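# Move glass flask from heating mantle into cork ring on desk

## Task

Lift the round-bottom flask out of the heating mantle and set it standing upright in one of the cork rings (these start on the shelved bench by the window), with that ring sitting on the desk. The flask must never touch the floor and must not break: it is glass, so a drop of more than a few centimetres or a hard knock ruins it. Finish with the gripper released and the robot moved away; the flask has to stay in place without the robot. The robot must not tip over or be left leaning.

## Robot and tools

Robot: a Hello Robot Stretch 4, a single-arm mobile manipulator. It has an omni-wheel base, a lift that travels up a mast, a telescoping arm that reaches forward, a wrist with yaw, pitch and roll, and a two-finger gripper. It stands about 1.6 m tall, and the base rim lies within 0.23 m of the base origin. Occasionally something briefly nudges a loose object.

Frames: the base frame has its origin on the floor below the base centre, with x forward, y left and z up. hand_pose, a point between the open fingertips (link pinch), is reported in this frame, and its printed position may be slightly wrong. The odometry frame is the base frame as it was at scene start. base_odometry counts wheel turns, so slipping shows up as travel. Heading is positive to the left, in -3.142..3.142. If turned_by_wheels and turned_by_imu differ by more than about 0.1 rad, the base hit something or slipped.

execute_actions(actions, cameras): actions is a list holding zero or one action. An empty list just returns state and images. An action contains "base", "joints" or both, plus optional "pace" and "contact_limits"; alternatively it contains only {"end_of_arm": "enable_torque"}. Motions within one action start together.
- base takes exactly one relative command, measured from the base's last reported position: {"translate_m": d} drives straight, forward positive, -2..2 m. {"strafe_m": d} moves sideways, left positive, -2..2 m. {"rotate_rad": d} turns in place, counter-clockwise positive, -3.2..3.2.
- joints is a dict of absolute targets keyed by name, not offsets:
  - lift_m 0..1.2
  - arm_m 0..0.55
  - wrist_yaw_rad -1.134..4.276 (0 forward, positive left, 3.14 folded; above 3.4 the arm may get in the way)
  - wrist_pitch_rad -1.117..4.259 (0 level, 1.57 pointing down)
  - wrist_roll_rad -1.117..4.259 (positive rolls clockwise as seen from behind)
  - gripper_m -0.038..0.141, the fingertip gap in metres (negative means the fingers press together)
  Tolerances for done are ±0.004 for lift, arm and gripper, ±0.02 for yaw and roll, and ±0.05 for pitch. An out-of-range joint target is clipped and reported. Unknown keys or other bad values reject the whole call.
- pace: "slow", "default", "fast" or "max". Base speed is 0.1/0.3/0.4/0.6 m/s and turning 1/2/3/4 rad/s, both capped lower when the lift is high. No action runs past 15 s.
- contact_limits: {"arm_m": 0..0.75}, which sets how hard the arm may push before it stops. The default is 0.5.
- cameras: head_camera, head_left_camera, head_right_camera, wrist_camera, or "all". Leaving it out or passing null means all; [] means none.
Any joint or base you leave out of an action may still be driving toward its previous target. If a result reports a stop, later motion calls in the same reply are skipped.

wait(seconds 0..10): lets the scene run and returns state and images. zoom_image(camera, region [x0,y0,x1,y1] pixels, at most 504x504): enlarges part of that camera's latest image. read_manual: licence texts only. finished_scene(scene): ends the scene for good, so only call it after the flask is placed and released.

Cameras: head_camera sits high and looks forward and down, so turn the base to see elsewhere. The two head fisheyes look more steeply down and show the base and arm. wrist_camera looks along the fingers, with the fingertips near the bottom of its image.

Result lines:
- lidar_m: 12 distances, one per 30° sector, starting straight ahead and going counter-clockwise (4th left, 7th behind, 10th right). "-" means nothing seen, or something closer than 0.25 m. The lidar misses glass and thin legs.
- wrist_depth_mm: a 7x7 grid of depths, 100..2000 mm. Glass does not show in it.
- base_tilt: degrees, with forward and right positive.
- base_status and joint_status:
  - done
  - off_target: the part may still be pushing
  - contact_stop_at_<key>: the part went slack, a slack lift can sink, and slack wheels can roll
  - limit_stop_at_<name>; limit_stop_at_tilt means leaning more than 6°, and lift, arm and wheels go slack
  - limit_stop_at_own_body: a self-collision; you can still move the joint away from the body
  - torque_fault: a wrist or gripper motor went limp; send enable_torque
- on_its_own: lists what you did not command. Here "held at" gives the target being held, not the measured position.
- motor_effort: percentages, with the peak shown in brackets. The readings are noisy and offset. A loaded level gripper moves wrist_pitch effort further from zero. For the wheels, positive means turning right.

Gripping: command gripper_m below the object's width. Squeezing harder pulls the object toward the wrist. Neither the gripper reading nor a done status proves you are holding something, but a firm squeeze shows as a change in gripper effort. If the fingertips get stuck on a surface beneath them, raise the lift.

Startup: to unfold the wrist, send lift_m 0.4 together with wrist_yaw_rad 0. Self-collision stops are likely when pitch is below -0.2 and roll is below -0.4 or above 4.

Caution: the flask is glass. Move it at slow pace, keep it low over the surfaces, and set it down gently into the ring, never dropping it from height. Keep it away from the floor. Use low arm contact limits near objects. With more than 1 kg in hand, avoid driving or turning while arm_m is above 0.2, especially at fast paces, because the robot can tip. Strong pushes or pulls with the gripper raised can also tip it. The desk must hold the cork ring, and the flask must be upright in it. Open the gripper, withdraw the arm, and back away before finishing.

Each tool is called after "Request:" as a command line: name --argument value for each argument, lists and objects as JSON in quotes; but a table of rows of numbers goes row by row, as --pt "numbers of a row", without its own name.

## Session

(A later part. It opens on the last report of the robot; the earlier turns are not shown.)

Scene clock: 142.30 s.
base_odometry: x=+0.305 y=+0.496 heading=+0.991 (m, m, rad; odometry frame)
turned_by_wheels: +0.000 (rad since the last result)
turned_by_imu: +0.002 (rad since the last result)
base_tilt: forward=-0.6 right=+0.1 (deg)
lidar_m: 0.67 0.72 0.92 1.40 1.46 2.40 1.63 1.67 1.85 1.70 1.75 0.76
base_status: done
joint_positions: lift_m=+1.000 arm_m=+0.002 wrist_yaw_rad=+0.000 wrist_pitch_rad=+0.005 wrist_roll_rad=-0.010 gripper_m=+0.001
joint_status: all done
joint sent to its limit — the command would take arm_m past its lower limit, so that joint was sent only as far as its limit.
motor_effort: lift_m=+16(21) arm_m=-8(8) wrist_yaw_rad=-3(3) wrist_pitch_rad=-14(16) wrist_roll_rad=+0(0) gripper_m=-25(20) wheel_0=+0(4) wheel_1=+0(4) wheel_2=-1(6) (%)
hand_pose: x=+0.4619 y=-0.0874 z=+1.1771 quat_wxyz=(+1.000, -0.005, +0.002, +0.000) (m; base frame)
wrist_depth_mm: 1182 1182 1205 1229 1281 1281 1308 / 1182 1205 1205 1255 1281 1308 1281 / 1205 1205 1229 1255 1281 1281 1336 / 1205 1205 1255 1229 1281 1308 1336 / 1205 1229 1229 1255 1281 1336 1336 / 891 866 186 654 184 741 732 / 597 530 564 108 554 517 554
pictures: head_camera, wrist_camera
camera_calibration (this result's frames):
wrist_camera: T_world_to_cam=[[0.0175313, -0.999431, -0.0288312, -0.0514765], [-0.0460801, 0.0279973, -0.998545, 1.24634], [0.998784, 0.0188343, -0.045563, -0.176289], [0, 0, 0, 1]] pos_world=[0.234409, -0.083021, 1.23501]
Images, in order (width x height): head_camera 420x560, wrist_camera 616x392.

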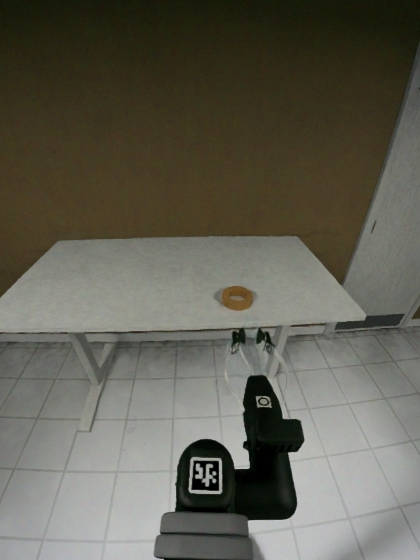

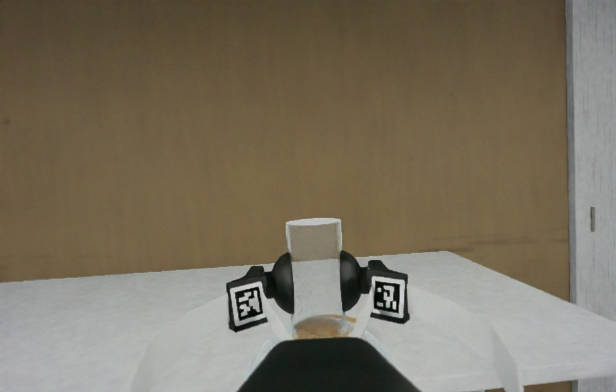

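Request:
execute_actions --actions '[{"base":{"strafe_m":-0.012},"joints":{"arm_m":0.385}}]' --cameras '["head_camera","head_left_camera"]'

Request:
zoom_image --camera "head_left_camera" --region '[140, 220, 340, 400]'

Scene clock: 152.17 s.
base_odometry: x=+0.316 y=+0.489 heading=+0.991 (m, m, rad; odometry frame)
turned_by_wheels: +0.000 (rad since the last result)
turned_by_imu: +0.001 (rad since the last result)
base_tilt: forward=-0.6 right=+0.0 (deg)
lidar_m: 0.67 0.71 0.91 1.42 1.47 2.41 1.64 1.70 1.87 1.68 1.73 0.74
base_status: done
joint_positions: lift_m=+1.000 arm_m=+0.384 wrist_yaw_rad=+0.000 wrist_pitch_rad=+0.004 wrist_roll_rad=-0.010 gripper_m=+0.001
joint_status: all done
motor_effort: lift_m=+16(16) arm_m=+8(6) wrist_yaw_rad=-3(1) wrist_pitch_rad=-12(14) wrist_roll_rad=+0(0) gripper_m=-21(21) wheel_0=+1(8) wheel_1=+1(5) wheel_2=+0(0) (%)
hand_pose: x=+0.8430 y=-0.0874 z=+1.1772 quat_wxyz=(+1.000, -0.005, +0.002, +0.000) (m; base frame)
wrist_depth_mm: 831 831 842 878 878 904 931 / 831 854 866 878 904 904 917 / 831 842 878 866 891 931 931 / 831 854 878 878 931 946 946 / 842 878 866 891 917 946 946 / 842 866 186 723 183 732 946 / 603 530 574 108 549 508 525
pictures: head_camera, head_left_camera
Images, in order (width x height): head_camera 420x560, head_left_camera 420x672.

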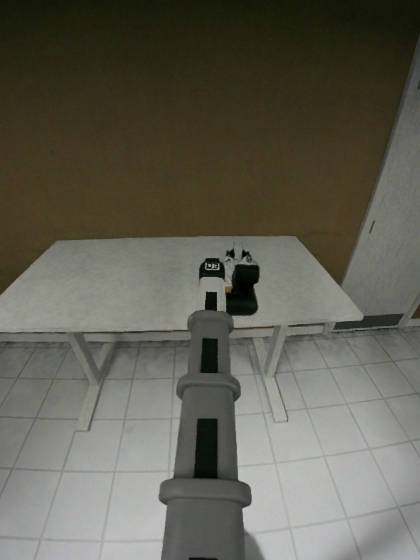

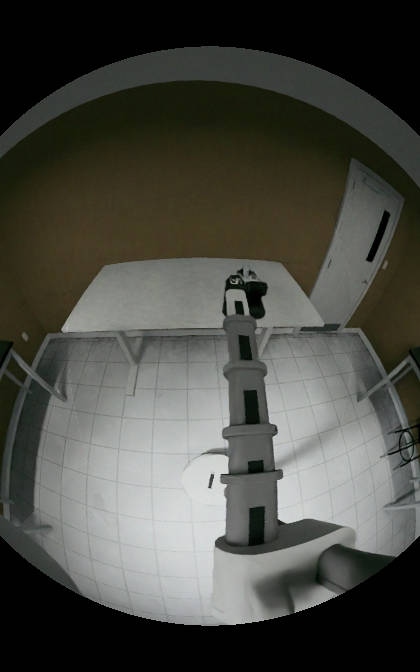

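Region (140, 220, 340, 400) of head_left_camera's 420x672 image, scaled by 2.520, with more detail than that image has; it fills the top 454 rows of this view, and the rest is white.

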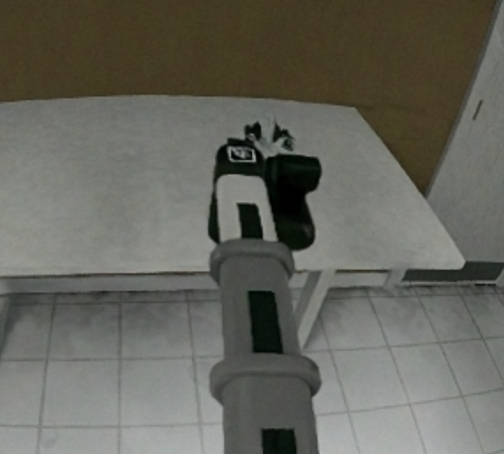

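Request:
execute_actions --actions '[{"joints":{"lift_m":0.955},"pace":"slow"}]' --cameras '[]'

Request:
execute_actions --actions '[{"joints":{"lift_m":0.943},"pace":"slow"}]' --cameras '["wrist_camera"]'

Scene clock: 158.13 s.
base_odometry: x=+0.316 y=+0.489 heading=+0.991 (m, m, rad; odometry frame)
turned_by_wheels: +0.000 (rad since the last result)
turned_by_imu: +0.001 (rad since the last result)
base_tilt: forward=-0.6 right=+0.0 (deg)
lidar_m: 0.68 0.72 0.92 1.44 1.45 2.43 1.65 1.68 1.86 1.70 1.73 0.73
base_status: not commanded
joint_positions: lift_m=+0.955 arm_m=+0.384 wrist_yaw_rad=+0.000 wrist_pitch_rad=+0.004 wrist_roll_rad=-0.010 gripper_m=+0.001
joint_status: all done
motor_effort: lift_m=+16(16) arm_m=+8(8) wrist_yaw_rad=-1(3) wrist_pitch_rad=-12(14) wrist_roll_rad=+0(0) gripper_m=-23(22) wheel_0=+1(1) wheel_1=+1(1) wheel_2=+0(0) (%)
hand_pose: x=+0.8430 y=-0.0874 z=+1.1322 quat_wxyz=(+1.000, -0.005, +0.002, +0.000) (m; base frame)
wrist_depth_mm: 820 820 866 866 891 904 917 / 831 842 866 878 878 917 931 / 831 854 878 891 904 931 931 / 842 854 866 878 917 917 946 / 831 854 891 891 904 931 960 / 741 723 186 603 183 621 597 / 504 442 477 108 459 424 436
pictures: none
No camera images: the call's "cameras" was empty. Leave "cameras" out to get every camera's image.

Scene clock: 158.90 s.
base_odometry: x=+0.316 y=+0.489 heading=+0.991 (m, m, rad; odometry frame)
turned_by_wheels: +0.000 (rad since the last result)
turned_by_imu: +0.000 (rad since the last result)
base_tilt: forward=-0.6 right=+0.0 (deg)
lidar_m: 0.67 0.72 0.92 1.43 1.43 2.41 1.65 1.69 1.85 1.66 1.71 0.73
base_status: not commanded
joint_positions: lift_m=+0.943 arm_m=+0.384 wrist_yaw_rad=+0.000 wrist_pitch_rad=+0.004 wrist_roll_rad=-0.010 gripper_m=+0.001
joint_status: all done
motor_effort: lift_m=+16(17) arm_m=+8(8) wrist_yaw_rad=-1(0) wrist_pitch_rad=-14(15) wrist_roll_rad=+1(1) gripper_m=-21(20) wheel_0=+1(1) wheel_1=+1(1) wheel_2=-1(0) (%)
hand_pose: x=+0.8430 y=-0.0874 z=+1.1202 quat_wxyz=(+1.000, -0.005, +0.002, +0.000) (m; base frame)
wrist_depth_mm: 831 831 866 866 891 904 931 / 831 842 866 878 878 904 931 / 831 854 866 891 904 904 931 / 842 854 891 891 917 904 946 / 842 866 878 891 904 931 946 / 707 676 186 574 183 585 574 / 480 421 455 108 433 399 415
pictures: wrist_camera
camera_calibration (this result's frames):
wrist_camera: T_world_to_cam=[[0.017573, -0.99943, -0.0288291, -0.0598261], [-0.0459554, 0.0279957, -0.998551, 1.20694], [0.998789, 0.0188724, -0.0454373, -0.559673], [0, 0, 0, 1]] pos_world=[0.615512, -0.0830187, 1.17803]
Images, in order (width x height): wrist_camera 616x392.

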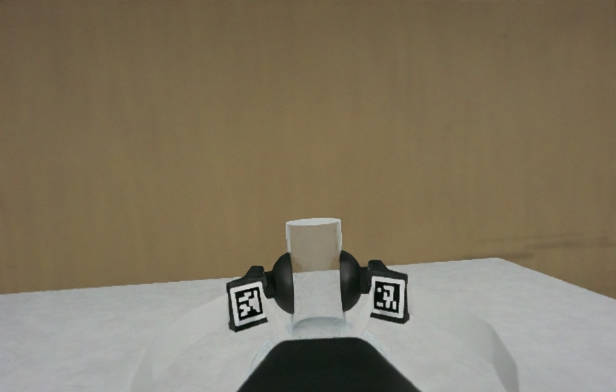

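Request:
execute_actions --actions '[{"joints":{"lift_m":0.932},"pace":"slow"}]' --cameras '[]'

Scene clock: 161.73 s.
base_odometry: x=+0.316 y=+0.489 heading=+0.991 (m, m, rad; odometry frame)
turned_by_wheels: +0.000 (rad since the last result)
turned_by_imu: +0.001 (rad since the last result)
base_tilt: forward=-0.6 right=+0.0 (deg)
lidar_m: 0.69 0.70 0.93 1.42 1.48 2.43 1.64 1.68 1.85 1.67 1.73 0.74
base_status: not commanded
joint_positions: lift_m=+0.932 arm_m=+0.384 wrist_yaw_rad=+0.000 wrist_pitch_rad=+0.003 wrist_roll_rad=-0.010 gripper_m=+0.001
joint_status: all done
motor_effort: lift_m=+15(16) arm_m=+8(8) wrist_yaw_rad=-1(3) wrist_pitch_rad=-9(15) wrist_roll_rad=-3(0) gripper_m=-22(22) wheel_0=+1(1) wheel_1=+1(1) wheel_2=+0(0) (%)
hand_pose: x=+0.8430 y=-0.0874 z=+1.1097 quat_wxyz=(+1.000, -0.005, +0.001, +0.000) (m; base frame)
wrist_depth_mm: 809 842 854 866 891 904 917 / 842 854 866 891 891 904 931 / 842 854 878 891 891 904 931 / 842 866 878 891 904 931 931 / 854 866 878 891 917 917 946 / 683 654 186 559 186 569 544 / 462 418 436 108 418 384 397
pictures: none
No camera images: the call's "cameras" was empty. Leave "cameras" out to get every camera's image.

Touching. Release.

Request:
execute_actions --actions '[{"joints":{"gripper_m":0.1},"pace":"slow"}]' --cameras '["wrist_camera"]'

Request:
execute_actions --actions '[{"joints":{"arm_m":0.0}}]' --cameras '["head_camera","wrist_camera"]'

Scene clock: 171.03 s.
base_odometry: x=+0.316 y=+0.489 heading=+0.991 (m, m, rad; odometry frame)
turned_by_wheels: +0.000 (rad since the last result)
turned_by_imu: +0.001 (rad since the last result)
base_tilt: forward=-0.6 right=+0.0 (deg)
lidar_m: 0.68 0.72 0.92 1.43 1.47 2.41 1.62 1.69 1.82 1.68 1.72 0.74
base_status: not commanded
joint_positions: lift_m=+0.932 arm_m=+0.384 wrist_yaw_rad=+0.000 wrist_pitch_rad=+0.002 wrist_roll_rad=-0.010 gripper_m=+0.100
joint_status: all done
motor_effort: lift_m=+15(15) arm_m=+8(8) wrist_yaw_rad=+0(1) wrist_pitch_rad=-7(9) wrist_roll_rad=-2(2) gripper_m=+1(20) wheel_0=+1(1) wheel_1=+1(1) wheel_2=+0(0) (%)
hand_pose: x=+0.8430 y=-0.0875 z=+1.1098 quat_wxyz=(+1.000, -0.005, +0.001, +0.000) (m; base frame)
wrist_depth_mm: 831 842 854 878 891 904 931 / 842 842 854 878 891 904 946 / 831 854 866 891 904 917 946 / 854 842 891 904 904 917 931 / 842 866 878 891 904 917 946 / 676 654 199 609 504 525 549 / 459 430 445 108 418 387 402
pictures: wrist_camera
camera_calibration (this result's frames):
wrist_camera: T_world_to_cam=[[0.0173944, -0.999434, -0.028795, -0.0600799], [-0.0439927, 0.0280064, -0.998639, 1.19504], [0.99888, 0.0186375, -0.0434806, -0.562396], [0, 0, 0, 1]] pos_world=[0.615384, -0.0830331, 1.16723]
Images, in order (width x height): wrist_camera 616x392.

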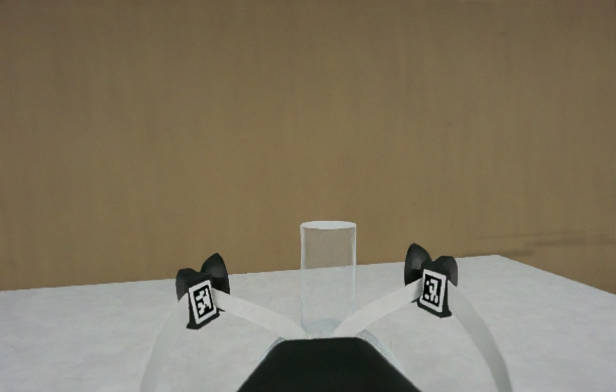

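Scene clock: 173.27 s.
base_odometry: x=+0.316 y=+0.489 heading=+0.991 (m, m, rad; odometry frame)
turned_by_wheels: +0.000 (rad since the last result)
turned_by_imu: +0.000 (rad since the last result)
base_tilt: forward=-0.6 right=+0.0 (deg)
lidar_m: 0.67 0.71 0.92 1.42 1.47 2.45 1.64 1.67 1.83 1.67 1.71 0.76
base_status: not commanded
joint_positions: lift_m=+0.932 arm_m=+0.003 wrist_yaw_rad=+0.000 wrist_pitch_rad=+0.002 wrist_roll_rad=-0.010 gripper_m=+0.100
joint_status: all done
joint sent to its limit — the command would take arm_m past its lower limit, so that joint was sent only as far as its limit.
motor_effort: lift_m=+15(15) arm_m=-8(9) wrist_yaw_rad=-1(2) wrist_pitch_rad=-8(6) wrist_roll_rad=-1(1) gripper_m=-2(1) wheel_0=+1(1) wheel_1=+1(1) wheel_2=-1(0) (%)
hand_pose: x=+0.4619 y=-0.0874 z=+1.1098 quat_wxyz=(+1.000, -0.005, +0.001, +0.000) (m; base frame)
wrist_depth_mm: 1182 1205 1205 1255 1255 1308 1308 / 1160 1205 1229 1229 1255 1281 1336 / 1182 1229 1229 1229 1281 1308 1336 / 1182 1229 1255 1281 1255 1308 1336 / 1205 1205 1160 1078 1008 960 1336 / 691 661 199 569 504 525 559 / 496 477 504 108 1366 866 1336
pictures: head_camera, wrist_camera
camera_calibration (this result's frames):
wrist_camera: T_world_to_cam=[[0.0174801, -0.999432, -0.0287948, -0.0534667], [-0.0439737, 0.0280029, -0.99864, 1.17827], [0.99888, 0.0187225, -0.0434592, -0.181782], [0, 0, 0, 1]] pos_world=[0.234325, -0.0830279, 1.16723]
Images, in order (width x height): head_camera 420x560, wrist_camera 616x392.

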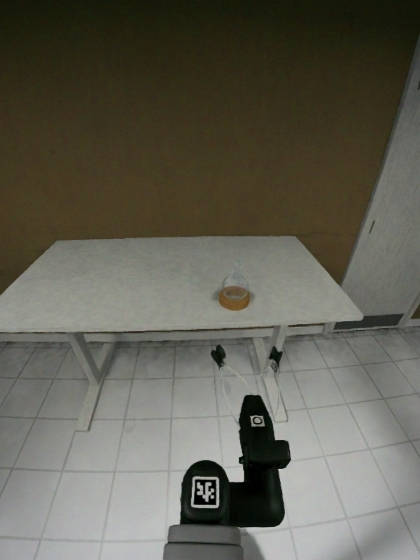

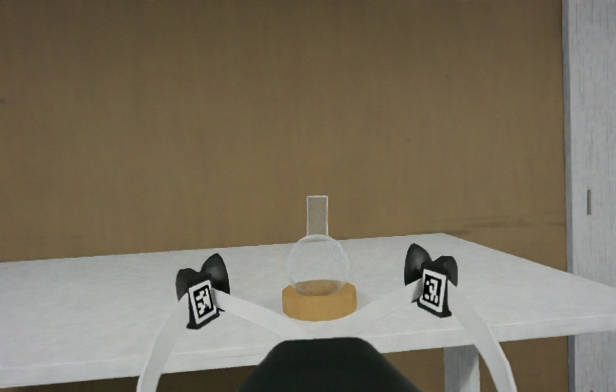

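Request:
finished_scene --scene 1

The scene is finished: the task was done.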